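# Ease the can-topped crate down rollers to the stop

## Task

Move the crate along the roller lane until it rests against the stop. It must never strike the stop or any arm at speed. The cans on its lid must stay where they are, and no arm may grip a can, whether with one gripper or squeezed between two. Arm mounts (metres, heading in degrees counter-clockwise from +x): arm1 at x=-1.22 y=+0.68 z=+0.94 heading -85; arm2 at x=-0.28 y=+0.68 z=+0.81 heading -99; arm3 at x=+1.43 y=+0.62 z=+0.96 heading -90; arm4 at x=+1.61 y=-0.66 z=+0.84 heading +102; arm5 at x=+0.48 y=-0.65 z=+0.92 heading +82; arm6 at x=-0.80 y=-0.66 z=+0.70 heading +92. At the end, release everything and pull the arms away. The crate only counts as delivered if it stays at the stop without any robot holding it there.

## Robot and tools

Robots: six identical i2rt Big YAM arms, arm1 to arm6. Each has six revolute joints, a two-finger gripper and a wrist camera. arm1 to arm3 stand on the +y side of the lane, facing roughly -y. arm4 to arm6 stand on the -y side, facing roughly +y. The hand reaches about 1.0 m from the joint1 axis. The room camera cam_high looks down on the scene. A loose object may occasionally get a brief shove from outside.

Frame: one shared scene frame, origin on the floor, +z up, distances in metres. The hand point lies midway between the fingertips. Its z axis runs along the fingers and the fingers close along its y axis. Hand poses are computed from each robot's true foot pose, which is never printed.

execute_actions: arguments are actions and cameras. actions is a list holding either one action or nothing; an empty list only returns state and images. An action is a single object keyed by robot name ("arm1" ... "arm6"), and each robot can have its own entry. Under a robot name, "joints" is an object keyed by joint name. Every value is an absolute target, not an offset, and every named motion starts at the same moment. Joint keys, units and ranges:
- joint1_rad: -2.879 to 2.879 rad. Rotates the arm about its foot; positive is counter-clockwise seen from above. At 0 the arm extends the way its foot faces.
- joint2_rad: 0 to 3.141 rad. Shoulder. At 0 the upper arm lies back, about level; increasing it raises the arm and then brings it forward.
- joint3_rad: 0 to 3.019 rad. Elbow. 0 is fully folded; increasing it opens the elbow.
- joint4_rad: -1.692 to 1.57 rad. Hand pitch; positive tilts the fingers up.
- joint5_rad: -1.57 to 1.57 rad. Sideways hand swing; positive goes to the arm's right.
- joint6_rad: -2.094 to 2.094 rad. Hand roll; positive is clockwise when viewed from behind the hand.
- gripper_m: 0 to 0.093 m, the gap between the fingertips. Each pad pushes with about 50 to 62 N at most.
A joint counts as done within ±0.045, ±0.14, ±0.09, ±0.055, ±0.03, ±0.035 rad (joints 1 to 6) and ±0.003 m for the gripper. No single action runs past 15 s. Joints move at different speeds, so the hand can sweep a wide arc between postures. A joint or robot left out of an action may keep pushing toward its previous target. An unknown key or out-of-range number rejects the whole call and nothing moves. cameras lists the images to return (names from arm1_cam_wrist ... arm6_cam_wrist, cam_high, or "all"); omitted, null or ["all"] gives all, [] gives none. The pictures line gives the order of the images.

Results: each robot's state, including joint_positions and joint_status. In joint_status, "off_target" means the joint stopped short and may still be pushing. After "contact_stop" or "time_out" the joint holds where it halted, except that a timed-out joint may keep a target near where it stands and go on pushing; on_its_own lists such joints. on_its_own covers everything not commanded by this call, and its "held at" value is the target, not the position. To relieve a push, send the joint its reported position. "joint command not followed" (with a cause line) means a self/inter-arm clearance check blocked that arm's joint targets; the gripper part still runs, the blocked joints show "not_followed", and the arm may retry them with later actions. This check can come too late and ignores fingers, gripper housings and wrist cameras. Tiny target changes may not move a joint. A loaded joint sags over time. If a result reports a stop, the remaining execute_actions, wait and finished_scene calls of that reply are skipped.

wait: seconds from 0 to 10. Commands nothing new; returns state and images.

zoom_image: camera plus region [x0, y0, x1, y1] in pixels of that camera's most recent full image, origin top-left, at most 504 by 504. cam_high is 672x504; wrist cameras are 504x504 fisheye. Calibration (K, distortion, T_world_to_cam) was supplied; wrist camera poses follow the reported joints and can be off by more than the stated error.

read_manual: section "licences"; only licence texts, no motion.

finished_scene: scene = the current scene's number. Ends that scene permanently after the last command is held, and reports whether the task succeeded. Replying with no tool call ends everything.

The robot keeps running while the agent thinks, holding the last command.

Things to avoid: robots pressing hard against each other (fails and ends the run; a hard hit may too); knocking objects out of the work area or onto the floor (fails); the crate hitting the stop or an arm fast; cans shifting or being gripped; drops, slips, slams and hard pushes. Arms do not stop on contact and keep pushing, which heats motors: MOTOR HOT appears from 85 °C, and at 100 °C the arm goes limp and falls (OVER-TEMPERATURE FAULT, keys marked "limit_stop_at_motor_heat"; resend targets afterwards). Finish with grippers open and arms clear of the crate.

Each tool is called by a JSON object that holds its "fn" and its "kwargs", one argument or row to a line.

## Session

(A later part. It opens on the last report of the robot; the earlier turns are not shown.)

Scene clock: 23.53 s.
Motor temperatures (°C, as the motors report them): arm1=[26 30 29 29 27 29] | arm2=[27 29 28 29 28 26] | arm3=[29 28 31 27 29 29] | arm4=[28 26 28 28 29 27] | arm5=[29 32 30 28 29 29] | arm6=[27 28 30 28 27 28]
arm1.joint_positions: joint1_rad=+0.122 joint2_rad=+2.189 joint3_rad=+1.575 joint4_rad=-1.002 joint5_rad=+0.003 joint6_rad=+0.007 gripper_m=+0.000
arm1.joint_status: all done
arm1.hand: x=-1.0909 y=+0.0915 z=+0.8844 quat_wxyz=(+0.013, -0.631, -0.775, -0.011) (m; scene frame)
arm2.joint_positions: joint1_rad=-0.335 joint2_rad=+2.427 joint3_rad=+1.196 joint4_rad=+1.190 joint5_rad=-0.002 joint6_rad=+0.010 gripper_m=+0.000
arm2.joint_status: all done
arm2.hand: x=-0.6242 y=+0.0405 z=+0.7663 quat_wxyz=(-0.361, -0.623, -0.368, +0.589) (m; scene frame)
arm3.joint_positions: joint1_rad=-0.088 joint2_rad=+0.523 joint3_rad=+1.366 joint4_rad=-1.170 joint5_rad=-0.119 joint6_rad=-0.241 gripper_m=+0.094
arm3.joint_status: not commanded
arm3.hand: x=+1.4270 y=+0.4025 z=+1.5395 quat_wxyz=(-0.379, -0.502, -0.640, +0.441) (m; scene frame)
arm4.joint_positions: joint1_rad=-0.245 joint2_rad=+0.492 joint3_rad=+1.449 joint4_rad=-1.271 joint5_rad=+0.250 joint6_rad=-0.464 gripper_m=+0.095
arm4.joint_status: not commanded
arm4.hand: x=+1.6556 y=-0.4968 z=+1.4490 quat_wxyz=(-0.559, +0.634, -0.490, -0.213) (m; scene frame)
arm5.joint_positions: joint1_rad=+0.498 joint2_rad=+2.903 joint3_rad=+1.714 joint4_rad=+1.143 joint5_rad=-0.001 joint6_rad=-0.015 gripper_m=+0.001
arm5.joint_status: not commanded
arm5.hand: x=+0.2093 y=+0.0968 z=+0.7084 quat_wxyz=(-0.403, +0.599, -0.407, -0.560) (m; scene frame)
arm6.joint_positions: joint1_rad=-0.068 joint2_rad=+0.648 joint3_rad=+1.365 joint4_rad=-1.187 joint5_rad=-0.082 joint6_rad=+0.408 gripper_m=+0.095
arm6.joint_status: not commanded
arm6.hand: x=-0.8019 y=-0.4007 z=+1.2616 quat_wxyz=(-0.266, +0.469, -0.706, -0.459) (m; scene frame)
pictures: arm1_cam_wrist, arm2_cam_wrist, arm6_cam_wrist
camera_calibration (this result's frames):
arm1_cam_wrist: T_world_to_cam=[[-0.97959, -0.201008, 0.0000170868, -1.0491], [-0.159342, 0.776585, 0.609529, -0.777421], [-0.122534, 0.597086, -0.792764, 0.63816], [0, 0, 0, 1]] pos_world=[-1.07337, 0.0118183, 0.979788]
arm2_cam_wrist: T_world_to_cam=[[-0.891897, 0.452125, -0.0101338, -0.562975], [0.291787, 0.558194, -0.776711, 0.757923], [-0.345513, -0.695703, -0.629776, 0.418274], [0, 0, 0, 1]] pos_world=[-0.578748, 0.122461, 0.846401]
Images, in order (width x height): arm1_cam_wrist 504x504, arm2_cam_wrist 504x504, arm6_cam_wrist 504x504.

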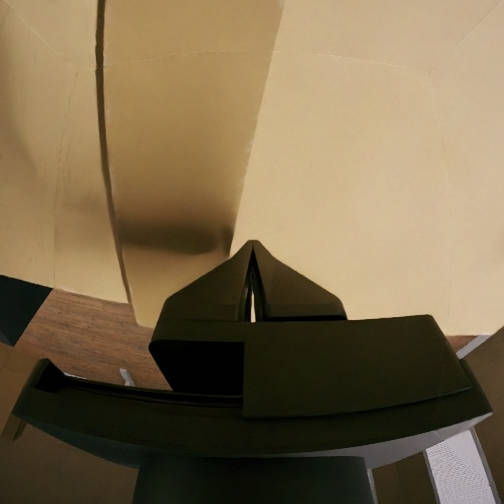

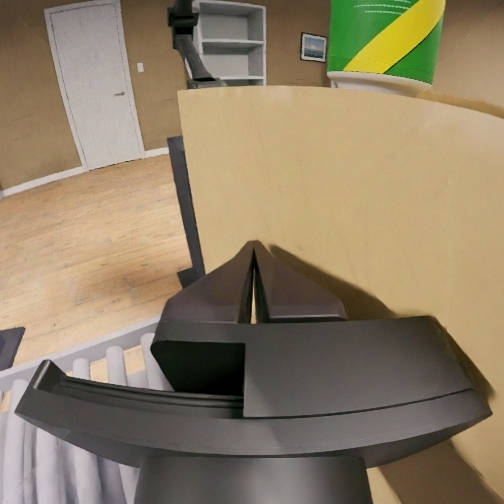

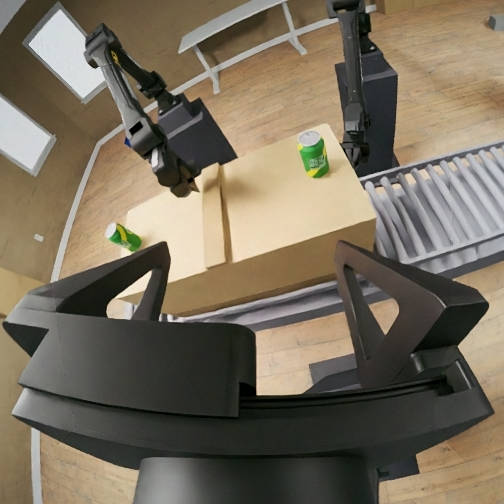

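{"fn": "execute_actions", "kwargs": {
  "actions": [
    {"arm1":{"joints":{"joint2_rad":1.5}},"arm2":{"joints":{"joint1_rad":-0.25,"joint5_rad":0.1}},"arm5":{"joints":{"joint1_rad":1.14,"joint2_rad":3.05,"joint3_rad":2.42,"joint4_rad":0.33}}}
  ],
  "cameras": ["arm2_cam_wrist"]
}}

{"fn": "execute_actions", "kwargs": {
  "actions": [
    {"arm2":{"joints":{"joint1_rad":-0.15,"joint5_rad":0.2}}}
  ],
  "cameras": ["arm2_cam_wrist"]
}}

{"fn": "execute_actions", "kwargs": {
  "actions": [
    {"arm2":{"joints":{"joint1_rad":-0.05,"joint5_rad":0.3}}}
  ],
  "cameras": []
}}

{"fn": "execute_actions", "kwargs": {
  "actions": [
    {"arm2":{"joints":{"joint1_rad":0.05,"joint5_rad":0.4}}}
  ],
  "cameras": ["arm5_cam_wrist","arm2_cam_wrist","arm6_cam_wrist"]
}}

Scene clock: 26.73 s.
Motor temperatures (°C, as the motors report them): arm1=[26 31 29 29 27 29] | arm2=[27 29 28 29 28 26] | arm3=[29 28 31 27 29 29] | arm4=[28 26 29 28 29 27] | arm5=[29 33 31 28 29 29] | arm6=[27 28 30 28 27 28]
arm1.joint_positions: joint1_rad=+0.122 joint2_rad=+1.487 joint3_rad=+1.568 joint4_rad=-1.002 joint5_rad=+0.003 joint6_rad=+0.007 gripper_m=+0.000
arm1.joint_status: all done
arm1.hand: x=-1.0956 y=+0.1057 z=+1.2989 quat_wxyz=(-0.253, -0.598, -0.733, +0.203) (m; scene frame)
arm2.joint_positions: joint1_rad=-0.242 joint2_rad=+2.427 joint3_rad=+1.196 joint4_rad=+1.190 joint5_rad=+0.097 joint6_rad=+0.010 gripper_m=+0.000
arm2.joint_status: all done
arm2.hand: x=-0.5788 y=+0.0189 z=+0.7667 quat_wxyz=(-0.358, -0.623, -0.367, +0.591) (m; scene frame)
arm3.joint_positions: joint1_rad=-0.088 joint2_rad=+0.523 joint3_rad=+1.366 joint4_rad=-1.170 joint5_rad=-0.119 joint6_rad=-0.241 gripper_m=+0.094
arm3.joint_status: not commanded
arm3.hand: x=+1.4270 y=+0.4025 z=+1.5395 quat_wxyz=(-0.379, -0.502, -0.640, +0.441) (m; scene frame)
arm4.joint_positions: joint1_rad=-0.245 joint2_rad=+0.492 joint3_rad=+1.449 joint4_rad=-1.271 joint5_rad=+0.250 joint6_rad=-0.464 gripper_m=+0.095
arm4.joint_status: not commanded
arm4.hand: x=+1.6556 y=-0.4968 z=+1.4490 quat_wxyz=(-0.559, +0.634, -0.490, -0.213) (m; scene frame)
arm5.joint_positions: joint1_rad=+1.137 joint2_rad=+3.035 joint3_rad=+2.398 joint4_rad=+0.349 joint5_rad=+0.000 joint6_rad=-0.013 gripper_m=+0.001
arm5.joint_status: all done
arm5.hand: x=-0.3110 y=-0.1275 z=+0.7192 quat_wxyz=(-0.178, +0.772, -0.223, -0.568) (m; scene frame)
arm6.joint_positions: joint1_rad=-0.068 joint2_rad=+0.648 joint3_rad=+1.365 joint4_rad=-1.187 joint5_rad=-0.082 joint6_rad=+0.408 gripper_m=+0.095
arm6.joint_status: not commanded
arm6.hand: x=-0.8019 y=-0.4007 z=+1.2616 quat_wxyz=(-0.266, +0.469, -0.706, -0.459) (m; scene frame)
pictures: arm2_cam_wrist
camera_calibration (this result's frames):
arm2_cam_wrist: T_world_to_cam=[[-0.889199, 0.457481, -0.00605607, -0.514393], [0.292286, 0.557827, -0.776787, 0.757326], [-0.351987, -0.692488, -0.629734, 0.415351], [0, 0, 0, 1]] pos_world=[-0.532555, 0.100493, 0.846726]
Images, in order (width x height): arm2_cam_wrist 504x504.

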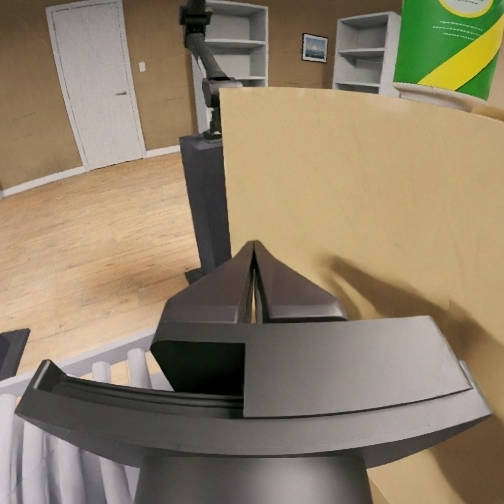

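Scene clock: 27.73 s.
Motor temperatures (°C, as the motors report them): arm1=[26 31 30 29 27 29] | arm2=[27 29 28 29 28 26] | arm3=[29 28 31 27 29 29] | arm4=[28 26 29 28 29 27] | arm5=[29 33 31 28 29 29] | arm6=[27 28 30 28 27 28]
arm1.joint_positions: joint1_rad=+0.122 joint2_rad=+1.487 joint3_rad=+1.568 joint4_rad=-1.002 joint5_rad=+0.003 joint6_rad=+0.007 gripper_m=+0.000
arm1.joint_status: not commanded
arm1.hand: x=-1.0956 y=+0.1057 z=+1.2989 quat_wxyz=(-0.253, -0.598, -0.733, +0.203) (m; scene frame)
arm2.joint_positions: joint1_rad=-0.141 joint2_rad=+2.427 joint3_rad=+1.196 joint4_rad=+1.190 joint5_rad=+0.197 joint6_rad=+0.010 gripper_m=+0.000
arm2.joint_status: all done
arm2.hand: x=-0.5261 y=-0.0002 z=+0.7671 quat_wxyz=(-0.357, -0.622, -0.369, +0.591) (m; scene frame)
arm3.joint_positions: joint1_rad=-0.088 joint2_rad=+0.523 joint3_rad=+1.366 joint4_rad=-1.170 joint5_rad=-0.119 joint6_rad=-0.241 gripper_m=+0.094
arm3.joint_status: not commanded
arm3.hand: x=+1.4270 y=+0.4025 z=+1.5395 quat_wxyz=(-0.379, -0.502, -0.640, +0.441) (m; scene frame)
arm4.joint_positions: joint1_rad=-0.245 joint2_rad=+0.492 joint3_rad=+1.449 joint4_rad=-1.271 joint5_rad=+0.250 joint6_rad=-0.464 gripper_m=+0.095
arm4.joint_status: not commanded
arm4.hand: x=+1.6556 y=-0.4968 z=+1.4490 quat_wxyz=(-0.559, +0.634, -0.490, -0.213) (m; scene frame)
arm5.joint_positions: joint1_rad=+1.137 joint2_rad=+3.035 joint3_rad=+2.398 joint4_rad=+0.349 joint5_rad=+0.000 joint6_rad=-0.013 gripper_m=+0.001
arm5.joint_status: not commanded
arm5.hand: x=-0.3110 y=-0.1275 z=+0.7192 quat_wxyz=(-0.178, +0.772, -0.223, -0.568) (m; scene frame)
arm6.joint_positions: joint1_rad=-0.068 joint2_rad=+0.648 joint3_rad=+1.365 joint4_rad=-1.187 joint5_rad=-0.082 joint6_rad=+0.408 gripper_m=+0.095
arm6.joint_status: not commanded
arm6.hand: x=-0.8019 y=-0.4007 z=+1.2616 quat_wxyz=(-0.266, +0.469, -0.706, -0.459) (m; scene frame)
pictures: arm2_cam_wrist
camera_calibration (this result's frames):
arm2_cam_wrist: T_world_to_cam=[[-0.88961, 0.456716, -0.00198617, -0.462103], [0.2888, 0.559157, -0.777134, 0.751377], [-0.353819, -0.69192, -0.629332, 0.419715], [0, 0, 0, 1]] pos_world=[-0.479586, 0.0813215, 0.847143]
Images, in order (width x height): arm2_cam_wrist 504x504.

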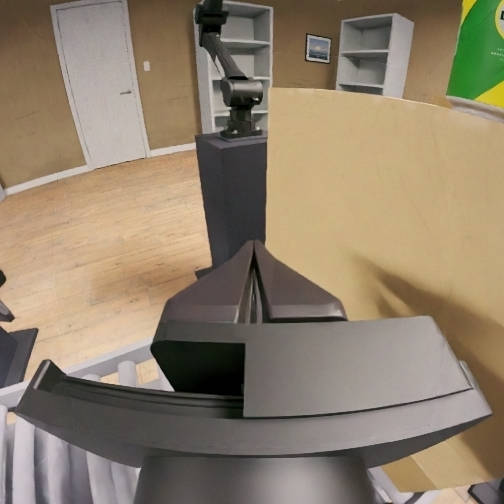

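Scene clock: 28.70 s.
Motor temperatures (°C, as the motors report them): arm1=[26 31 30 29 27 29] | arm2=[27 29 28 29 28 26] | arm3=[29 28 31 27 29 29] | arm4=[28 26 29 28 29 27] | arm5=[29 33 31 28 29 29] | arm6=[27 28 31 28 27 28]
arm1.joint_positions: joint1_rad=+0.122 joint2_rad=+1.487 joint3_rad=+1.568 joint4_rad=-1.002 joint5_rad=+0.003 joint6_rad=+0.007 gripper_m=+0.000
arm1.joint_status: not commanded
arm1.hand: x=-1.0956 y=+0.1057 z=+1.2989 quat_wxyz=(-0.253, -0.598, -0.733, +0.203) (m; scene frame)
arm2.joint_positions: joint1_rad=-0.041 joint2_rad=+2.427 joint3_rad=+1.196 joint4_rad=+1.190 joint5_rad=+0.297 joint6_rad=+0.010 gripper_m=+0.000
arm2.joint_status: all done
arm2.hand: x=-0.4724 y=-0.0137 z=+0.7677 quat_wxyz=(-0.356, -0.621, -0.370, +0.592) (m; scene frame)
arm3.joint_positions: joint1_rad=-0.088 joint2_rad=+0.523 joint3_rad=+1.366 joint4_rad=-1.170 joint5_rad=-0.119 joint6_rad=-0.241 gripper_m=+0.094
arm3.joint_status: not commanded
arm3.hand: x=+1.4270 y=+0.4025 z=+1.5395 quat_wxyz=(-0.379, -0.502, -0.640, +0.441) (m; scene frame)
arm4.joint_positions: joint1_rad=-0.245 joint2_rad=+0.492 joint3_rad=+1.449 joint4_rad=-1.271 joint5_rad=+0.250 joint6_rad=-0.464 gripper_m=+0.095
arm4.joint_status: not commanded
arm4.hand: x=+1.6556 y=-0.4968 z=+1.4490 quat_wxyz=(-0.559, +0.634, -0.490, -0.213) (m; scene frame)
arm5.joint_positions: joint1_rad=+1.137 joint2_rad=+3.035 joint3_rad=+2.398 joint4_rad=+0.349 joint5_rad=+0.000 joint6_rad=-0.013 gripper_m=+0.001
arm5.joint_status: not commanded
arm5.hand: x=-0.3110 y=-0.1275 z=+0.7192 quat_wxyz=(-0.178, +0.772, -0.223, -0.568) (m; scene frame)
arm6.joint_positions: joint1_rad=-0.068 joint2_rad=+0.648 joint3_rad=+1.365 joint4_rad=-1.187 joint5_rad=-0.082 joint6_rad=+0.408 gripper_m=+0.095
arm6.joint_status: not commanded
arm6.hand: x=-0.8019 y=-0.4007 z=+1.2616 quat_wxyz=(-0.266, +0.469, -0.706, -0.459) (m; scene frame)
pictures: none
No camera images: the call's "cameras" was empty. Leave "cameras" out to get every camera's image.

Scene clock: 29.67 s.
Motor temperatures (°C, as the motors report them): arm1=[26 31 30 29 27 29] | arm2=[27 29 29 29 28 26] | arm3=[29 28 31 27 29 29] | arm4=[28 26 29 28 29 27] | arm5=[29 33 31 28 29 29] | arm6=[27 28 31 28 27 28]
arm1.joint_positions: joint1_rad=+0.122 joint2_rad=+1.487 joint3_rad=+1.568 joint4_rad=-1.002 joint5_rad=+0.003 joint6_rad=+0.007 gripper_m=+0.000
arm1.joint_status: not commanded
arm1.hand: x=-1.0956 y=+0.1057 z=+1.2989 quat_wxyz=(-0.253, -0.598, -0.733, +0.203) (m; scene frame)
arm2.joint_positions: joint1_rad=+0.059 joint2_rad=+2.427 joint3_rad=+1.196 joint4_rad=+1.190 joint5_rad=+0.397 joint6_rad=+0.010 gripper_m=+0.000
arm2.joint_status: all done
arm2.hand: x=-0.4180 y=-0.0217 z=+0.7684 quat_wxyz=(-0.355, -0.620, -0.371, +0.594) (m; scene frame)
arm3.joint_positions: joint1_rad=-0.088 joint2_rad=+0.523 joint3_rad=+1.366 joint4_rad=-1.170 joint5_rad=-0.119 joint6_rad=-0.241 gripper_m=+0.094
arm3.joint_status: not commanded
arm3.hand: x=+1.4270 y=+0.4025 z=+1.5395 quat_wxyz=(-0.379, -0.502, -0.640, +0.441) (m; scene frame)
arm4.joint_positions: joint1_rad=-0.245 joint2_rad=+0.492 joint3_rad=+1.449 joint4_rad=-1.271 joint5_rad=+0.250 joint6_rad=-0.464 gripper_m=+0.095
arm4.joint_status: not commanded
arm4.hand: x=+1.6556 y=-0.4968 z=+1.4490 quat_wxyz=(-0.559, +0.634, -0.490, -0.213) (m; scene frame)
arm5.joint_positions: joint1_rad=+1.137 joint2_rad=+3.035 joint3_rad=+2.398 joint4_rad=+0.349 joint5_rad=+0.000 joint6_rad=-0.013 gripper_m=+0.001
arm5.joint_status: not commanded
arm5.hand: x=-0.3110 y=-0.1275 z=+0.7192 quat_wxyz=(-0.178, +0.772, -0.223, -0.568) (m; scene frame)
arm6.joint_positions: joint1_rad=-0.068 joint2_rad=+0.648 joint3_rad=+1.365 joint4_rad=-1.187 joint5_rad=-0.082 joint6_rad=+0.408 gripper_m=+0.095
arm6.joint_status: not commanded
arm6.hand: x=-0.8019 y=-0.4007 z=+1.2616 quat_wxyz=(-0.266, +0.469, -0.706, -0.459) (m; scene frame)
pictures: arm2_cam_wrist, arm5_cam_wrist, arm6_cam_wrist
camera_calibration (this result's frames):
arm2_cam_wrist: T_world_to_cam=[[-0.88951, 0.456877, 0.00587582, -0.362087], [0.282666, 0.560344, -0.778533, 0.731697], [-0.358987, -0.690853, -0.627576, 0.440339], [0, 0, 0, 1]] pos_world=[-0.37083, 0.0596367, 0.848124]
arm5_cam_wrist: T_world_to_cam=[[0.545094, 0.838204, 0.0169468, 0.261536], [0.67035, -0.423619, -0.609244, 0.59852], [-0.503492, 0.343455, -0.792802, 0.584492], [0, 0, 0, 1]] pos_world=[-0.249493, -0.166423, 0.823599]
Images, in order (width x height): arm2_cam_wrist 504x504, arm5_cam_wrist 504x504, arm6_cam_wrist 504x504.

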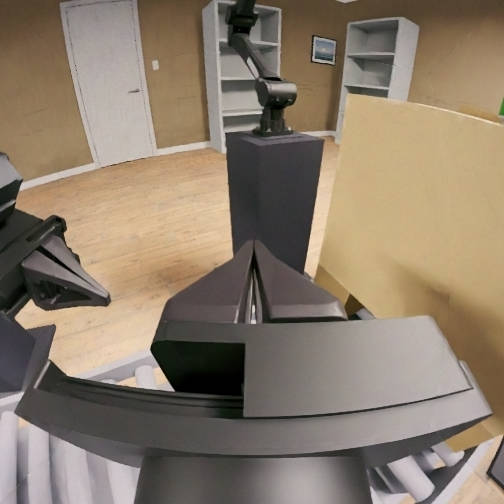

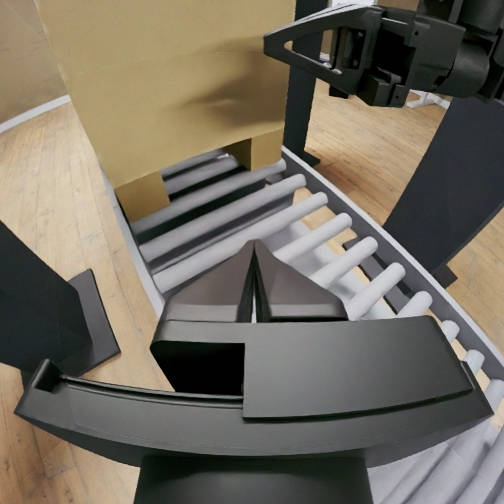

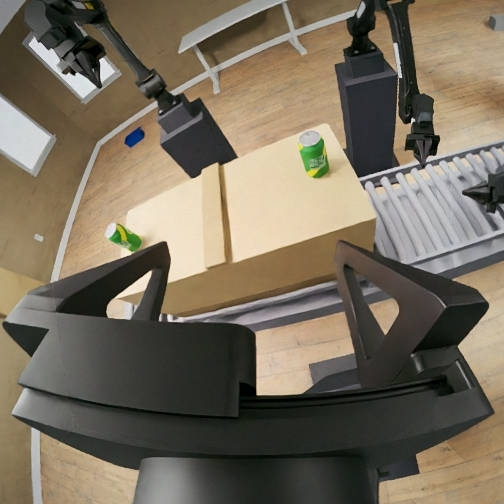

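{"fn": "execute_actions", "kwargs": {
  "actions": [
    {"arm1":{"joints":{"joint1_rad":0.03,"joint2_rad":2.45,"joint3_rad":2.14,"joint4_rad":-1.24}},"arm2":{"joints":{"joint1_rad":-0.27,"joint5_rad":0.1}}}
  ],
  "cameras": ["arm1_cam_wrist"]
}}

Scene clock: 31.53 s.
Motor temperatures (°C, as the motors report them): arm1=[26 31 30 29 27 29] | arm2=[27 29 29 29 28 26] | arm3=[29 28 31 27 29 29] | arm4=[28 26 29 28 29 27] | arm5=[29 33 32 28 29 29] | arm6=[27 28 31 28 27 28]
arm1.joint_positions: joint1_rad=+0.026 joint2_rad=+2.466 joint3_rad=+2.093 joint4_rad=-1.234 joint5_rad=+0.001 joint6_rad=+0.007 gripper_m=+0.000
arm1.joint_status: all done
arm1.hand: x=-1.1350 y=-0.0258 z=+0.8808 quat_wxyz=(+0.009, -0.668, -0.744, -0.010) (m; scene frame)
arm2.joint_positions: joint1_rad=-0.269 joint2_rad=+2.427 joint3_rad=+1.196 joint4_rad=+1.190 joint5_rad=+0.102 joint6_rad=+0.010 gripper_m=+0.000
arm2.joint_status: all done
arm2.hand: x=-0.5978 y=+0.0278 z=+0.7665 quat_wxyz=(-0.348, -0.629, -0.357, +0.596) (m; scene frame)
arm3.joint_positions: joint1_rad=-0.088 joint2_rad=+0.523 joint3_rad=+1.366 joint4_rad=-1.170 joint5_rad=-0.119 joint6_rad=-0.241 gripper_m=+0.094
arm3.joint_status: not commanded
arm3.hand: x=+1.4270 y=+0.4025 z=+1.5395 quat_wxyz=(-0.379, -0.502, -0.640, +0.441) (m; scene frame)
arm4.joint_positions: joint1_rad=-0.245 joint2_rad=+0.492 joint3_rad=+1.449 joint4_rad=-1.271 joint5_rad=+0.250 joint6_rad=-0.464 gripper_m=+0.095
arm4.joint_status: not commanded
arm4.hand: x=+1.6556 y=-0.4968 z=+1.4490 quat_wxyz=(-0.559, +0.634, -0.490, -0.213) (m; scene frame)
arm5.joint_positions: joint1_rad=+1.137 joint2_rad=+3.035 joint3_rad=+2.398 joint4_rad=+0.349 joint5_rad=+0.000 joint6_rad=-0.013 gripper_m=+0.001
arm5.joint_status: not commanded
arm5.hand: x=-0.3110 y=-0.1275 z=+0.7192 quat_wxyz=(-0.178, +0.772, -0.223, -0.568) (m; scene frame)
arm6.joint_positions: joint1_rad=-0.068 joint2_rad=+0.648 joint3_rad=+1.365 joint4_rad=-1.187 joint5_rad=-0.082 joint6_rad=+0.408 gripper_m=+0.095
arm6.joint_status: not commanded
arm6.hand: x=-0.8019 y=-0.4007 z=+1.2616 quat_wxyz=(-0.266, +0.469, -0.706, -0.459) (m; scene frame)
pictures: arm1_cam_wrist
camera_calibration (this result's frames):
arm1_cam_wrist: T_world_to_cam=[[-0.994405, -0.105596, -0.00295727, -1.12768], [-0.0860417, 0.793387, 0.602606, -0.601513], [-0.0612864, 0.599489, -0.798033, 0.774168], [0, 0, 0, 1]] pos_world=[-1.12568, -0.105951, 0.976953]
Images, in order (width x height): arm1_cam_wrist 504x504.

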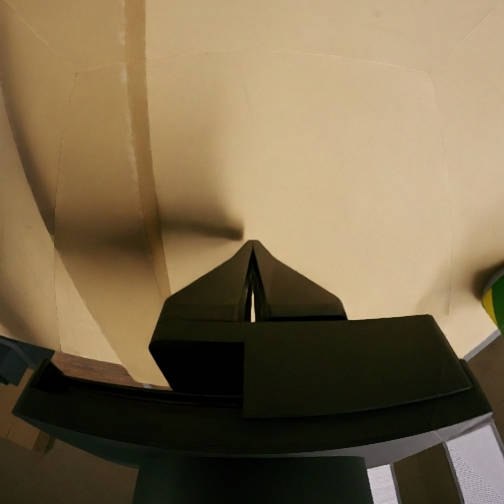

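{"fn": "execute_actions", "kwargs": {
  "actions": [
    {"arm1":{"joints":{"joint1_rad":0.095,"joint3_rad":2.09,"joint2_rad":2.47}}}
  ],
  "cameras": []
}}

{"fn": "execute_actions", "kwargs": {
  "actions": [
    {"arm1":{"joints":{"joint1_rad":0.16}},"arm2":{"joints":{"joint1_rad":-0.24}}}
  ],
  "cameras": []
}}

{"fn": "execute_actions", "kwargs": {
  "actions": [
    {"arm1":{"joints":{"joint1_rad":0.23}},"arm2":{"joints":{"joint1_rad":-0.15,"joint5_rad":0.2}}}
  ],
  "cameras": ["arm1_cam_wrist"]
}}

{"fn": "execute_actions", "kwargs": {
  "actions": [
    {"arm1":{"joints":{"joint1_rad":0.31,"joint6_rad":0.2}},"arm2":{"joints":{"joint1_rad":-0.05,"joint5_rad":0.3}}}
  ],
  "cameras": ["arm1_cam_wrist"]
}}

{"fn": "execute_actions", "kwargs": {
  "actions": [
    {"arm1":{"joints":{"joint1_rad":0.37}},"arm2":{"joints":{"joint1_rad":0.05,"joint5_rad":0.4}}}
  ],
  "cameras": ["arm1_cam_wrist","arm2_cam_wrist","arm6_cam_wrist"]
}}

Scene clock: 33.23 s.
Motor temperatures (°C, as the motors report them): arm1=[26 31 31 29 27 29] | arm2=[27 29 29 29 28 26] | arm3=[29 28 31 27 29 29] | arm4=[28 26 29 28 29 27] | arm5=[29 34 32 28 29 29] | arm6=[27 28 31 28 27 28]
arm1.joint_positions: joint1_rad=+0.099 joint2_rad=+2.466 joint3_rad=+2.093 joint4_rad=-1.234 joint5_rad=+0.006 joint6_rad=+0.007 gripper_m=+0.000
arm1.joint_status: all done
arm1.hand: x=-1.0849 y=-0.0182 z=+0.8811 quat_wxyz=(+0.010, -0.640, -0.768, -0.008) (m; scene frame)
arm2.joint_positions: joint1_rad=-0.269 joint2_rad=+2.427 joint3_rad=+1.196 joint4_rad=+1.190 joint5_rad=+0.102 joint6_rad=+0.010 gripper_m=+0.000
arm2.joint_status: not commanded
arm2.hand: x=-0.5978 y=+0.0278 z=+0.7665 quat_wxyz=(-0.348, -0.629, -0.357, +0.596) (m; scene frame)
arm3.joint_positions: joint1_rad=-0.088 joint2_rad=+0.523 joint3_rad=+1.366 joint4_rad=-1.170 joint5_rad=-0.119 joint6_rad=-0.241 gripper_m=+0.094
arm3.joint_status: not commanded
arm3.hand: x=+1.4270 y=+0.4025 z=+1.5395 quat_wxyz=(-0.379, -0.502, -0.640, +0.441) (m; scene frame)
arm4.joint_positions: joint1_rad=-0.245 joint2_rad=+0.492 joint3_rad=+1.449 joint4_rad=-1.271 joint5_rad=+0.250 joint6_rad=-0.464 gripper_m=+0.095
arm4.joint_status: not commanded
arm4.hand: x=+1.6556 y=-0.4968 z=+1.4490 quat_wxyz=(-0.559, +0.634, -0.490, -0.213) (m; scene frame)
arm5.joint_positions: joint1_rad=+1.137 joint2_rad=+3.035 joint3_rad=+2.398 joint4_rad=+0.349 joint5_rad=+0.000 joint6_rad=-0.013 gripper_m=+0.001
arm5.joint_status: not commanded
arm5.hand: x=-0.3110 y=-0.1275 z=+0.7192 quat_wxyz=(-0.178, +0.772, -0.223, -0.568) (m; scene frame)
arm6.joint_positions: joint1_rad=-0.068 joint2_rad=+0.648 joint3_rad=+1.365 joint4_rad=-1.187 joint5_rad=-0.082 joint6_rad=+0.408 gripper_m=+0.095
arm6.joint_status: not commanded
arm6.hand: x=-0.8019 y=-0.4007 z=+1.2616 quat_wxyz=(-0.266, +0.469, -0.706, -0.459) (m; scene frame)
pictures: none
No camera images: the call's "cameras" was empty. Leave "cameras" out to get every camera's image.

Scene clock: 34.77 s.
Motor temperatures (°C, as the motors report them): arm1=[26 31 31 29 27 29] | arm2=[27 29 29 30 28 26] | arm3=[29 28 31 27 29 29] | arm4=[28 26 29 28 29 27] | arm5=[29 34 32 28 29 29] | arm6=[27 28 31 28 27 28]
arm1.joint_positions: joint1_rad=+0.139 joint2_rad=+2.466 joint3_rad=+2.093 joint4_rad=-1.234 joint5_rad=+0.008 joint6_rad=+0.007 gripper_m=+0.000
arm1.joint_status: all done
arm1.hand: x=-1.0576 y=-0.0126 z=+0.8812 quat_wxyz=(+0.011, -0.625, -0.781, -0.006) (m; scene frame)
arm2.joint_positions: joint1_rad=-0.244 joint2_rad=+2.427 joint3_rad=+1.196 joint4_rad=+1.190 joint5_rad=+0.102 joint6_rad=+0.010 gripper_m=+0.000
arm2.joint_status: all done
arm2.hand: x=-0.5812 y=+0.0201 z=+0.7666 quat_wxyz=(-0.355, -0.625, -0.365, +0.592) (m; scene frame)
arm3.joint_positions: joint1_rad=-0.088 joint2_rad=+0.523 joint3_rad=+1.366 joint4_rad=-1.170 joint5_rad=-0.119 joint6_rad=-0.241 gripper_m=+0.094
arm3.joint_status: not commanded
arm3.hand: x=+1.4270 y=+0.4025 z=+1.5395 quat_wxyz=(-0.379, -0.502, -0.640, +0.441) (m; scene frame)
arm4.joint_positions: joint1_rad=-0.245 joint2_rad=+0.492 joint3_rad=+1.449 joint4_rad=-1.271 joint5_rad=+0.250 joint6_rad=-0.464 gripper_m=+0.095
arm4.joint_status: not commanded
arm4.hand: x=+1.6556 y=-0.4968 z=+1.4490 quat_wxyz=(-0.559, +0.634, -0.490, -0.213) (m; scene frame)
arm5.joint_positions: joint1_rad=+1.137 joint2_rad=+3.035 joint3_rad=+2.398 joint4_rad=+0.349 joint5_rad=+0.000 joint6_rad=-0.013 gripper_m=+0.001
arm5.joint_status: not commanded
arm5.hand: x=-0.3110 y=-0.1275 z=+0.7192 quat_wxyz=(-0.178, +0.772, -0.223, -0.568) (m; scene frame)
arm6.joint_positions: joint1_rad=-0.068 joint2_rad=+0.648 joint3_rad=+1.365 joint4_rad=-1.187 joint5_rad=-0.082 joint6_rad=+0.408 gripper_m=+0.095
arm6.joint_status: not commanded
arm6.hand: x=-0.8019 y=-0.4007 z=+1.2616 quat_wxyz=(-0.266, +0.469, -0.706, -0.459) (m; scene frame)
pictures: none
No camera images: the call's "cameras" was empty. Leave "cameras" out to get every camera's image.

Scene clock: 36.27 s.
Motor temperatures (°C, as the motors report them): arm1=[26 32 31 29 27 29] | arm2=[27 29 29 30 28 26] | arm3=[29 28 31 27 29 29] | arm4=[28 26 29 28 29 27] | arm5=[29 34 32 28 29 29] | arm6=[27 28 31 28 27 28]
arm1.joint_positions: joint1_rad=+0.223 joint2_rad=+2.466 joint3_rad=+2.093 joint4_rad=-1.234 joint5_rad=+0.003 joint6_rad=+0.007 gripper_m=+0.000
arm1.joint_status: all done
arm1.hand: x=-0.9996 y=+0.0033 z=+0.8814 quat_wxyz=(+0.010, -0.592, -0.806, -0.007) (m; scene frame)
arm2.joint_positions: joint1_rad=-0.141 joint2_rad=+2.427 joint3_rad=+1.196 joint4_rad=+1.190 joint5_rad=+0.197 joint6_rad=+0.010 gripper_m=+0.000
arm2.joint_status: all done
arm2.hand: x=-0.5263 y=-0.0001 z=+0.7671 quat_wxyz=(-0.357, -0.622, -0.369, +0.591) (m; scene frame)
arm3.joint_positions: joint1_rad=-0.088 joint2_rad=+0.523 joint3_rad=+1.366 joint4_rad=-1.170 joint5_rad=-0.119 joint6_rad=-0.241 gripper_m=+0.094
arm3.joint_status: not commanded
arm3.hand: x=+1.4270 y=+0.4025 z=+1.5395 quat_wxyz=(-0.379, -0.502, -0.640, +0.441) (m; scene frame)
arm4.joint_positions: joint1_rad=-0.245 joint2_rad=+0.492 joint3_rad=+1.449 joint4_rad=-1.271 joint5_rad=+0.250 joint6_rad=-0.464 gripper_m=+0.095
arm4.joint_status: not commanded
arm4.hand: x=+1.6556 y=-0.4968 z=+1.4490 quat_wxyz=(-0.559, +0.634, -0.490, -0.213) (m; scene frame)
arm5.joint_positions: joint1_rad=+1.137 joint2_rad=+3.035 joint3_rad=+2.398 joint4_rad=+0.349 joint5_rad=+0.000 joint6_rad=-0.013 gripper_m=+0.001
arm5.joint_status: not commanded
arm5.hand: x=-0.3110 y=-0.1275 z=+0.7192 quat_wxyz=(-0.178, +0.772, -0.223, -0.568) (m; scene frame)
arm6.joint_positions: joint1_rad=-0.068 joint2_rad=+0.648 joint3_rad=+1.365 joint4_rad=-1.187 joint5_rad=-0.082 joint6_rad=+0.408 gripper_m=+0.095
arm6.joint_status: not commanded
arm6.hand: x=-0.8019 y=-0.4007 z=+1.2616 quat_wxyz=(-0.266, +0.469, -0.706, -0.459) (m; scene frame)
pictures: arm1_cam_wrist
camera_calibration (this result's frames):
arm1_cam_wrist: T_world_to_cam=[[-0.954543, -0.298072, 0.00100895, -0.952961], [-0.237438, 0.762405, 0.601965, -0.763932], [-0.180198, 0.574361, -0.798522, 0.64712], [0, 0, 0, 1]] pos_world=[-0.974418, -0.0733065, 0.977561]
Images, in order (width x height): arm1_cam_wrist 504x504.

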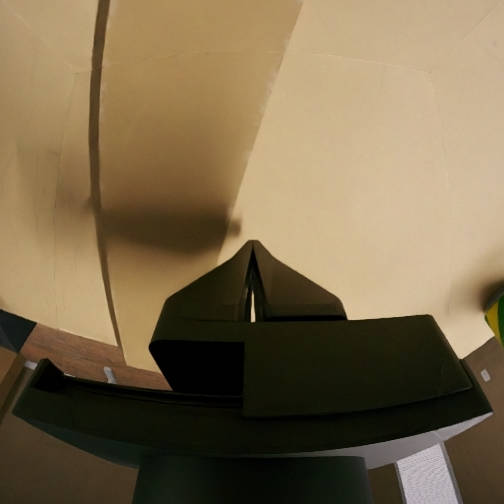

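Scene clock: 37.77 s.
Motor temperatures (°C, as the motors report them): arm1=[26 32 31 29 27 29] | arm2=[27 29 29 30 28 26] | arm3=[29 28 32 27 29 29] | arm4=[28 26 29 28 29 27] | arm5=[29 34 32 28 29 29] | arm6=[27 28 31 28 27 28]
arm1.joint_positions: joint1_rad=+0.297 joint2_rad=+2.466 joint3_rad=+2.093 joint4_rad=-1.234 joint5_rad=+0.004 joint6_rad=+0.191 gripper_m=+0.000
arm1.joint_status: all done
arm1.hand: x=-0.9501 y=+0.0212 z=+0.8815 quat_wxyz=(+0.012, -0.635, -0.773, -0.005) (m; scene frame)
arm2.joint_positions: joint1_rad=-0.041 joint2_rad=+2.427 joint3_rad=+1.196 joint4_rad=+1.190 joint5_rad=+0.297 joint6_rad=+0.010 gripper_m=+0.000
arm2.joint_status: all done
arm2.hand: x=-0.4725 y=-0.0137 z=+0.7677 quat_wxyz=(-0.356, -0.621, -0.370, +0.592) (m; scene frame)
arm3.joint_positions: joint1_rad=-0.088 joint2_rad=+0.523 joint3_rad=+1.366 joint4_rad=-1.170 joint5_rad=-0.119 joint6_rad=-0.241 gripper_m=+0.094
arm3.joint_status: not commanded
arm3.hand: x=+1.4270 y=+0.4025 z=+1.5395 quat_wxyz=(-0.379, -0.502, -0.640, +0.441) (m; scene frame)
arm4.joint_positions: joint1_rad=-0.245 joint2_rad=+0.492 joint3_rad=+1.449 joint4_rad=-1.271 joint5_rad=+0.250 joint6_rad=-0.464 gripper_m=+0.095
arm4.joint_status: not commanded
arm4.hand: x=+1.6556 y=-0.4968 z=+1.4490 quat_wxyz=(-0.559, +0.634, -0.490, -0.213) (m; scene frame)
arm5.joint_positions: joint1_rad=+1.137 joint2_rad=+3.035 joint3_rad=+2.398 joint4_rad=+0.349 joint5_rad=+0.000 joint6_rad=-0.013 gripper_m=+0.001
arm5.joint_status: not commanded
arm5.hand: x=-0.3110 y=-0.1275 z=+0.7192 quat_wxyz=(-0.178, +0.772, -0.223, -0.568) (m; scene frame)
arm6.joint_positions: joint1_rad=-0.068 joint2_rad=+0.648 joint3_rad=+1.365 joint4_rad=-1.187 joint5_rad=-0.082 joint6_rad=+0.408 gripper_m=+0.095
arm6.joint_status: not commanded
arm6.hand: x=-0.8019 y=-0.4007 z=+1.2616 quat_wxyz=(-0.266, +0.469, -0.706, -0.459) (m; scene frame)
pictures: arm1_cam_wrist
camera_calibration (this result's frames):
arm1_cam_wrist: T_world_to_cam=[[-0.981285, -0.192427, 0.00718776, -0.933432], [-0.149542, 0.785043, 0.60112, -0.682132], [-0.121315, 0.588795, -0.799126, 0.702035], [0, 0, 0, 1]] pos_world=[-0.932802, -0.0574698, 0.977767]
Images, in order (width x height): arm1_cam_wrist 504x504.

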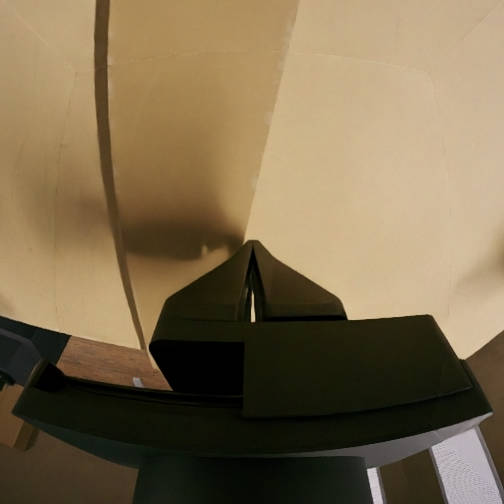

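Scene clock: 39.33 s.
Motor temperatures (°C, as the motors report them): arm1=[26 32 31 29 27 29] | arm2=[27 29 29 30 28 26] | arm3=[29 28 32 27 29 29] | arm4=[28 26 29 28 29 27] | arm5=[29 34 32 28 29 29] | arm6=[27 28 31 28 27 28]
arm1.joint_positions: joint1_rad=+0.359 joint2_rad=+2.466 joint3_rad=+2.093 joint4_rad=-1.234 joint5_rad=+0.004 joint6_rad=+0.194 gripper_m=+0.000
arm1.joint_status: all done
arm1.hand: x=-0.9103 y=+0.0387 z=+0.8816 quat_wxyz=(+0.012, -0.612, -0.791, -0.005) (m; scene frame)
arm2.joint_positions: joint1_rad=+0.059 joint2_rad=+2.427 joint3_rad=+1.196 joint4_rad=+1.190 joint5_rad=+0.396 joint6_rad=+0.010 gripper_m=+0.000
arm2.joint_status: all done
arm2.hand: x=-0.4177 y=-0.0218 z=+0.7684 quat_wxyz=(-0.355, -0.620, -0.371, +0.593) (m; scene frame)
arm3.joint_positions: joint1_rad=-0.088 joint2_rad=+0.523 joint3_rad=+1.366 joint4_rad=-1.170 joint5_rad=-0.119 joint6_rad=-0.241 gripper_m=+0.094
arm3.joint_status: not commanded
arm3.hand: x=+1.4270 y=+0.4025 z=+1.5395 quat_wxyz=(-0.379, -0.502, -0.640, +0.441) (m; scene frame)
arm4.joint_positions: joint1_rad=-0.245 joint2_rad=+0.492 joint3_rad=+1.449 joint4_rad=-1.271 joint5_rad=+0.250 joint6_rad=-0.464 gripper_m=+0.095
arm4.joint_status: not commanded
arm4.hand: x=+1.6556 y=-0.4968 z=+1.4490 quat_wxyz=(-0.559, +0.634, -0.490, -0.213) (m; scene frame)
arm5.joint_positions: joint1_rad=+1.137 joint2_rad=+3.035 joint3_rad=+2.398 joint4_rad=+0.349 joint5_rad=+0.000 joint6_rad=-0.013 gripper_m=+0.001
arm5.joint_status: not commanded
arm5.hand: x=-0.3110 y=-0.1275 z=+0.7192 quat_wxyz=(-0.178, +0.772, -0.223, -0.568) (m; scene frame)
arm6.joint_positions: joint1_rad=-0.068 joint2_rad=+0.648 joint3_rad=+1.365 joint4_rad=-1.187 joint5_rad=-0.082 joint6_rad=+0.408 gripper_m=+0.095
arm6.joint_status: not commanded
arm6.hand: x=-0.8019 y=-0.4007 z=+1.2616 quat_wxyz=(-0.266, +0.469, -0.706, -0.459) (m; scene frame)
pictures: arm1_cam_wrist, arm2_cam_wrist, arm6_cam_wrist
camera_calibration (this result's frames):
arm1_cam_wrist: T_world_to_cam=[[-0.96858, -0.248588, 0.0075547, -0.877629], [-0.194294, 0.775298, 0.600968, -0.730212], [-0.15525, 0.580617, -0.799238, 0.666126], [0, 0, 0, 1]] pos_world=[-0.888514, -0.0387999, 0.977857]
arm2_cam_wrist: T_world_to_cam=[[-0.889859, 0.456199, 0.00585705, -0.361906], [0.282252, 0.560554, -0.778533, 0.731483], [-0.358449, -0.691131, -0.627577, 0.440619], [0, 0, 0, 1]] pos_world=[-0.370568, 0.0595908, 0.848125]
Images, in order (width x height): arm1_cam_wrist 504x504, arm2_cam_wrist 504x504, arm6_cam_wrist 504x504.

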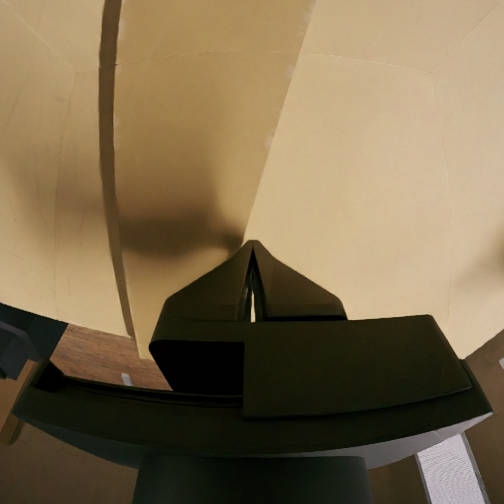

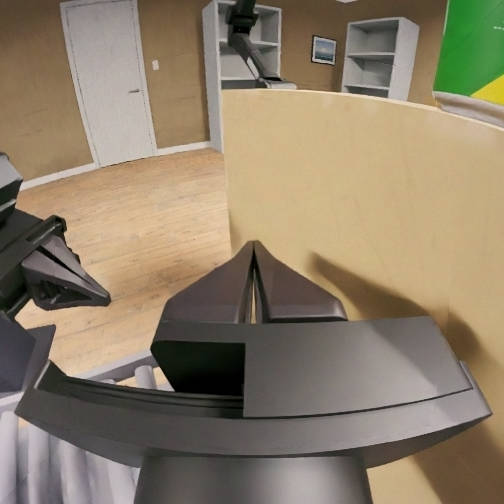

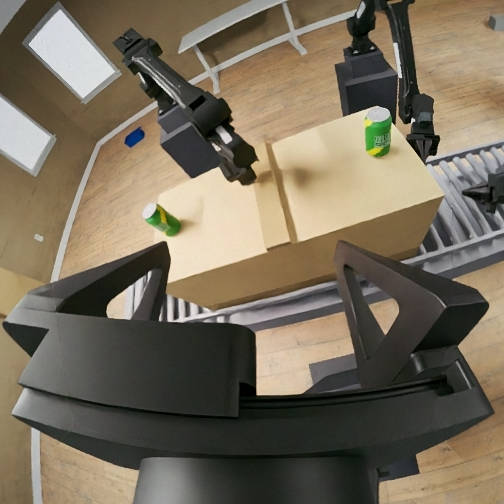

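Level top section; the crest comes soon.

{"fn": "execute_actions", "kwargs": {
  "actions": [
    {"arm1":{"joints":{"joint1_rad":0.44,"joint6_rad":0.4}},"arm2":{"joints":{"joint1_rad":0.11,"joint5_rad":0.5}}}
  ],
  "cameras": ["arm1_cam_wrist"]
}}

{"fn": "execute_actions", "kwargs": {
  "actions": [
    {"arm1":{"joints":{"joint1_rad":0.51}},"arm2":{"joints":{"joint1_rad":0.19,"joint5_rad":0.58}}}
  ],
  "cameras": ["arm1_cam_wrist"]
}}

{"fn": "execute_actions", "kwargs": {
  "actions": [
    {"arm1":{"joints":{"joint1_rad":0.57}},"arm2":{"joints":{"joint1_rad":0.28,"joint5_rad":0.67}}}
  ],
  "cameras": ["arm1_cam_wrist","arm5_cam_wrist","arm6_cam_wrist"]
}}

Scene clock: 41.37 s.
Motor temperatures (°C, as the motors report them): arm1=[26 32 31 29 27 29] | arm2=[27 30 29 30 28 26] | arm3=[29 28 32 27 29 29] | arm4=[28 26 29 28 29 27] | arm5=[29 34 33 28 29 29] | arm6=[27 28 31 28 27 28]
arm1.joint_positions: joint1_rad=+0.430 joint2_rad=+2.466 joint3_rad=+2.093 joint4_rad=-1.234 joint5_rad=+0.003 joint6_rad=+0.390 gripper_m=+0.000
arm1.joint_status: all done
arm1.hand: x=-0.8654 y=+0.0622 z=+0.8816 quat_wxyz=(+0.012, -0.660, -0.751, -0.003) (m; scene frame)
arm2.joint_positions: joint1_rad=+0.111 joint2_rad=+2.427 joint3_rad=+1.196 joint4_rad=+1.190 joint5_rad=+0.497 joint6_rad=+0.010 gripper_m=+0.000
arm2.joint_status: all done
arm2.hand: x=-0.3961 y=-0.0197 z=+0.7689 quat_wxyz=(-0.340, -0.628, -0.357, +0.603) (m; scene frame)
arm3.joint_positions: joint1_rad=-0.088 joint2_rad=+0.523 joint3_rad=+1.366 joint4_rad=-1.170 joint5_rad=-0.119 joint6_rad=-0.241 gripper_m=+0.094
arm3.joint_status: not commanded
arm3.hand: x=+1.4270 y=+0.4025 z=+1.5395 quat_wxyz=(-0.379, -0.502, -0.640, +0.441) (m; scene frame)
arm4.joint_positions: joint1_rad=-0.245 joint2_rad=+0.492 joint3_rad=+1.449 joint4_rad=-1.271 joint5_rad=+0.250 joint6_rad=-0.464 gripper_m=+0.095
arm4.joint_status: not commanded
arm4.hand: x=+1.6556 y=-0.4968 z=+1.4490 quat_wxyz=(-0.559, +0.634, -0.490, -0.213) (m; scene frame)
arm5.joint_positions: joint1_rad=+1.137 joint2_rad=+3.035 joint3_rad=+2.398 joint4_rad=+0.349 joint5_rad=+0.000 joint6_rad=-0.013 gripper_m=+0.001
arm5.joint_status: not commanded
arm5.hand: x=-0.3110 y=-0.1275 z=+0.7192 quat_wxyz=(-0.178, +0.772, -0.223, -0.568) (m; scene frame)
arm6.joint_positions: joint1_rad=-0.068 joint2_rad=+0.648 joint3_rad=+1.365 joint4_rad=-1.187 joint5_rad=-0.082 joint6_rad=+0.408 gripper_m=+0.095
arm6.joint_status: not commanded
arm6.hand: x=-0.8019 y=-0.4007 z=+1.2616 quat_wxyz=(-0.266, +0.469, -0.706, -0.459) (m; scene frame)
pictures: arm1_cam_wrist
camera_calibration (this result's frames):
arm1_cam_wrist: T_world_to_cam=[[-0.991834, -0.126924, 0.0125104, -0.860317], [-0.0941757, 0.794993, 0.599263, -0.652808], [-0.0860065, 0.593191, -0.800454, 0.719715], [0, 0, 0, 1]] pos_world=[-0.85287, -0.0171454, 0.978065]
Images, in order (width x height): arm1_cam_wrist 504x504.

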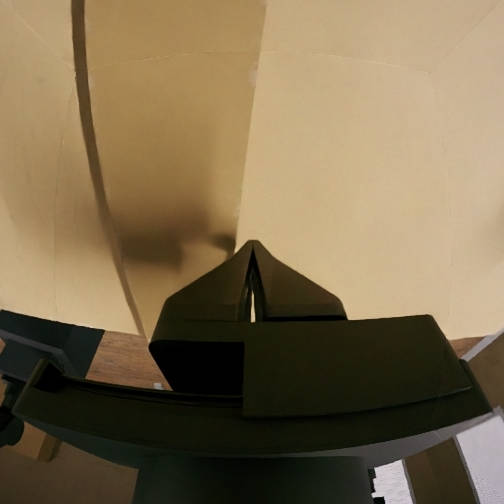

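Scene clock: 42.83 s.
Motor temperatures (°C, as the motors report them): arm1=[26 32 31 29 27 29] | arm2=[27 30 29 30 28 26] | arm3=[29 28 32 27 29 29] | arm4=[28 26 29 28 29 27] | arm5=[29 34 33 28 29 29] | arm6=[27 28 31 28 27 28]
arm1.joint_positions: joint1_rad=+0.501 joint2_rad=+2.466 joint3_rad=+2.093 joint4_rad=-1.234 joint5_rad=+0.003 joint6_rad=+0.394 gripper_m=+0.000
arm1.joint_status: all done
arm1.hand: x=-0.8230 y=+0.0884 z=+0.8817 quat_wxyz=(+0.013, -0.635, -0.773, -0.002) (m; scene frame)
arm2.joint_positions: joint1_rad=+0.199 joint2_rad=+2.427 joint3_rad=+1.196 joint4_rad=+1.190 joint5_rad=+0.577 joint6_rad=+0.010 gripper_m=+0.000
arm2.joint_status: all done
arm2.hand: x=-0.3465 y=-0.0205 z=+0.7695 quat_wxyz=(-0.342, -0.625, -0.360, +0.603) (m; scene frame)
arm3.joint_positions: joint1_rad=-0.088 joint2_rad=+0.523 joint3_rad=+1.366 joint4_rad=-1.170 joint5_rad=-0.119 joint6_rad=-0.241 gripper_m=+0.094
arm3.joint_status: not commanded
arm3.hand: x=+1.4270 y=+0.4025 z=+1.5395 quat_wxyz=(-0.379, -0.502, -0.640, +0.441) (m; scene frame)
arm4.joint_positions: joint1_rad=-0.245 joint2_rad=+0.492 joint3_rad=+1.449 joint4_rad=-1.271 joint5_rad=+0.250 joint6_rad=-0.464 gripper_m=+0.095
arm4.joint_status: not commanded
arm4.hand: x=+1.6556 y=-0.4968 z=+1.4490 quat_wxyz=(-0.559, +0.634, -0.490, -0.213) (m; scene frame)
arm5.joint_positions: joint1_rad=+1.137 joint2_rad=+3.035 joint3_rad=+2.398 joint4_rad=+0.349 joint5_rad=+0.000 joint6_rad=-0.013 gripper_m=+0.001
arm5.joint_status: not commanded
arm5.hand: x=-0.3110 y=-0.1275 z=+0.7192 quat_wxyz=(-0.178, +0.772, -0.223, -0.568) (m; scene frame)
arm6.joint_positions: joint1_rad=-0.068 joint2_rad=+0.648 joint3_rad=+1.365 joint4_rad=-1.187 joint5_rad=-0.082 joint6_rad=+0.408 gripper_m=+0.095
arm6.joint_status: not commanded
arm6.hand: x=-0.8019 y=-0.4007 z=+1.2616 quat_wxyz=(-0.266, +0.469, -0.706, -0.459) (m; scene frame)
pictures: arm1_cam_wrist
camera_calibration (this result's frames):
arm1_cam_wrist: T_world_to_cam=[[-0.981149, -0.192795, 0.0133208, -0.801019], [-0.146562, 0.787248, 0.598966, -0.711793], [-0.125965, 0.585722, -0.800664, 0.675805], [0, 0, 0, 1]] pos_world=[-0.805113, 0.0100906, 0.978103]
Images, in order (width x height): arm1_cam_wrist 504x504.

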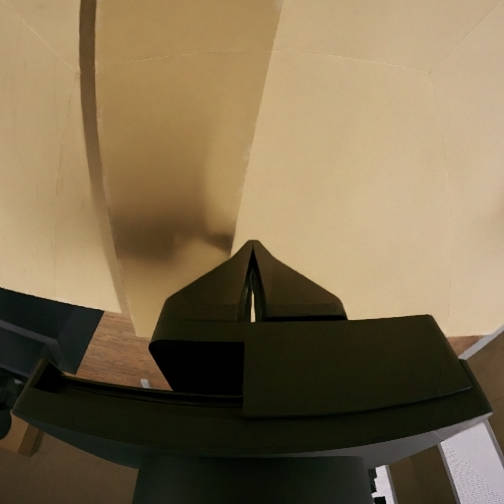

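Scene clock: 44.23 s.
Motor temperatures (°C, as the motors report them): arm1=[26 33 31 29 27 29] | arm2=[27 30 29 30 28 26] | arm3=[29 28 32 27 29 29] | arm4=[28 26 29 28 29 27] | arm5=[29 35 33 28 29 29] | arm6=[27 28 31 28 27 28]
arm1.joint_positions: joint1_rad=+0.559 joint2_rad=+2.466 joint3_rad=+2.093 joint4_rad=-1.235 joint5_rad=+0.003 joint6_rad=+0.395 gripper_m=+0.000
arm1.joint_status: all done
arm1.hand: x=-0.7897 y=+0.1123 z=+0.8816 quat_wxyz=(+0.013, -0.612, -0.791, -0.001) (m; scene frame)
arm2.joint_positions: joint1_rad=+0.289 joint2_rad=+2.427 joint3_rad=+1.196 joint4_rad=+1.190 joint5_rad=+0.667 joint6_rad=+0.010 gripper_m=+0.000
arm2.joint_status: all done
arm2.hand: x=-0.2969 y=-0.0161 z=+0.7703 quat_wxyz=(-0.341, -0.624, -0.360, +0.604) (m; scene frame)
arm3.joint_positions: joint1_rad=-0.088 joint2_rad=+0.523 joint3_rad=+1.366 joint4_rad=-1.170 joint5_rad=-0.119 joint6_rad=-0.241 gripper_m=+0.094
arm3.joint_status: not commanded
arm3.hand: x=+1.4270 y=+0.4025 z=+1.5395 quat_wxyz=(-0.379, -0.502, -0.640, +0.441) (m; scene frame)
arm4.joint_positions: joint1_rad=-0.245 joint2_rad=+0.492 joint3_rad=+1.449 joint4_rad=-1.271 joint5_rad=+0.250 joint6_rad=-0.464 gripper_m=+0.095
arm4.joint_status: not commanded
arm4.hand: x=+1.6556 y=-0.4968 z=+1.4490 quat_wxyz=(-0.559, +0.634, -0.490, -0.213) (m; scene frame)
arm5.joint_positions: joint1_rad=+1.137 joint2_rad=+3.035 joint3_rad=+2.398 joint4_rad=+0.349 joint5_rad=+0.000 joint6_rad=-0.013 gripper_m=+0.001
arm5.joint_status: not commanded
arm5.hand: x=-0.3110 y=-0.1275 z=+0.7192 quat_wxyz=(-0.178, +0.772, -0.223, -0.568) (m; scene frame)
arm6.joint_positions: joint1_rad=-0.068 joint2_rad=+0.648 joint3_rad=+1.365 joint4_rad=-1.187 joint5_rad=-0.082 joint6_rad=+0.408 gripper_m=+0.095
arm6.joint_status: not commanded
arm6.hand: x=-0.8019 y=-0.4007 z=+1.2616 quat_wxyz=(-0.266, +0.469, -0.706, -0.459) (m; scene frame)
pictures: arm1_cam_wrist, arm5_cam_wrist, arm6_cam_wrist
camera_calibration (this result's frames):
arm1_cam_wrist: T_world_to_cam=[[-0.968501, -0.248595, 0.0143909, -0.748487], [-0.190598, 0.77726, 0.599616, -0.759977], [-0.160247, 0.577986, -0.800158, 0.639316], [0, 0, 0, 1]] pos_world=[-0.767312, 0.0351144, 0.97802]
arm5_cam_wrist: T_world_to_cam=[[0.545094, 0.838204, 0.0169468, 0.261536], [0.67035, -0.423619, -0.609244, 0.59852], [-0.503492, 0.343455, -0.792802, 0.584492], [0, 0, 0, 1]] pos_world=[-0.249493, -0.166423, 0.823599]
Images, in order (width x height): arm1_cam_wrist 504x504, arm5_cam_wrist 504x504, arm6_cam_wrist 504x504.

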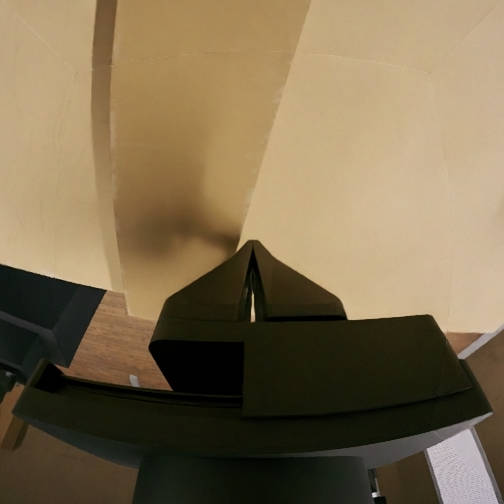

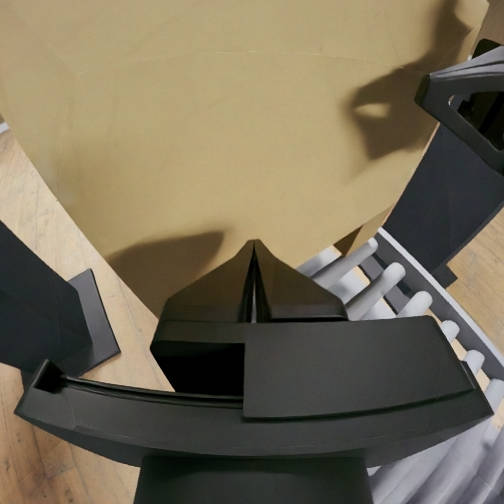

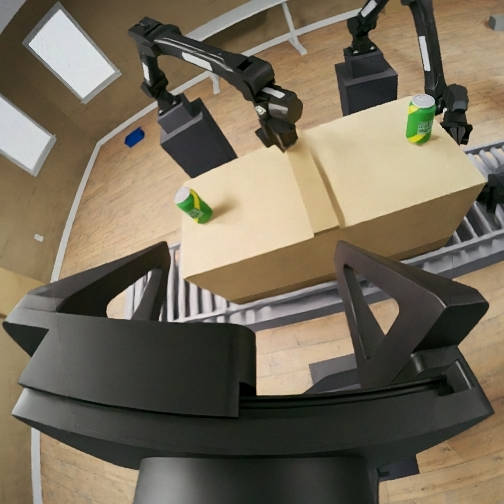

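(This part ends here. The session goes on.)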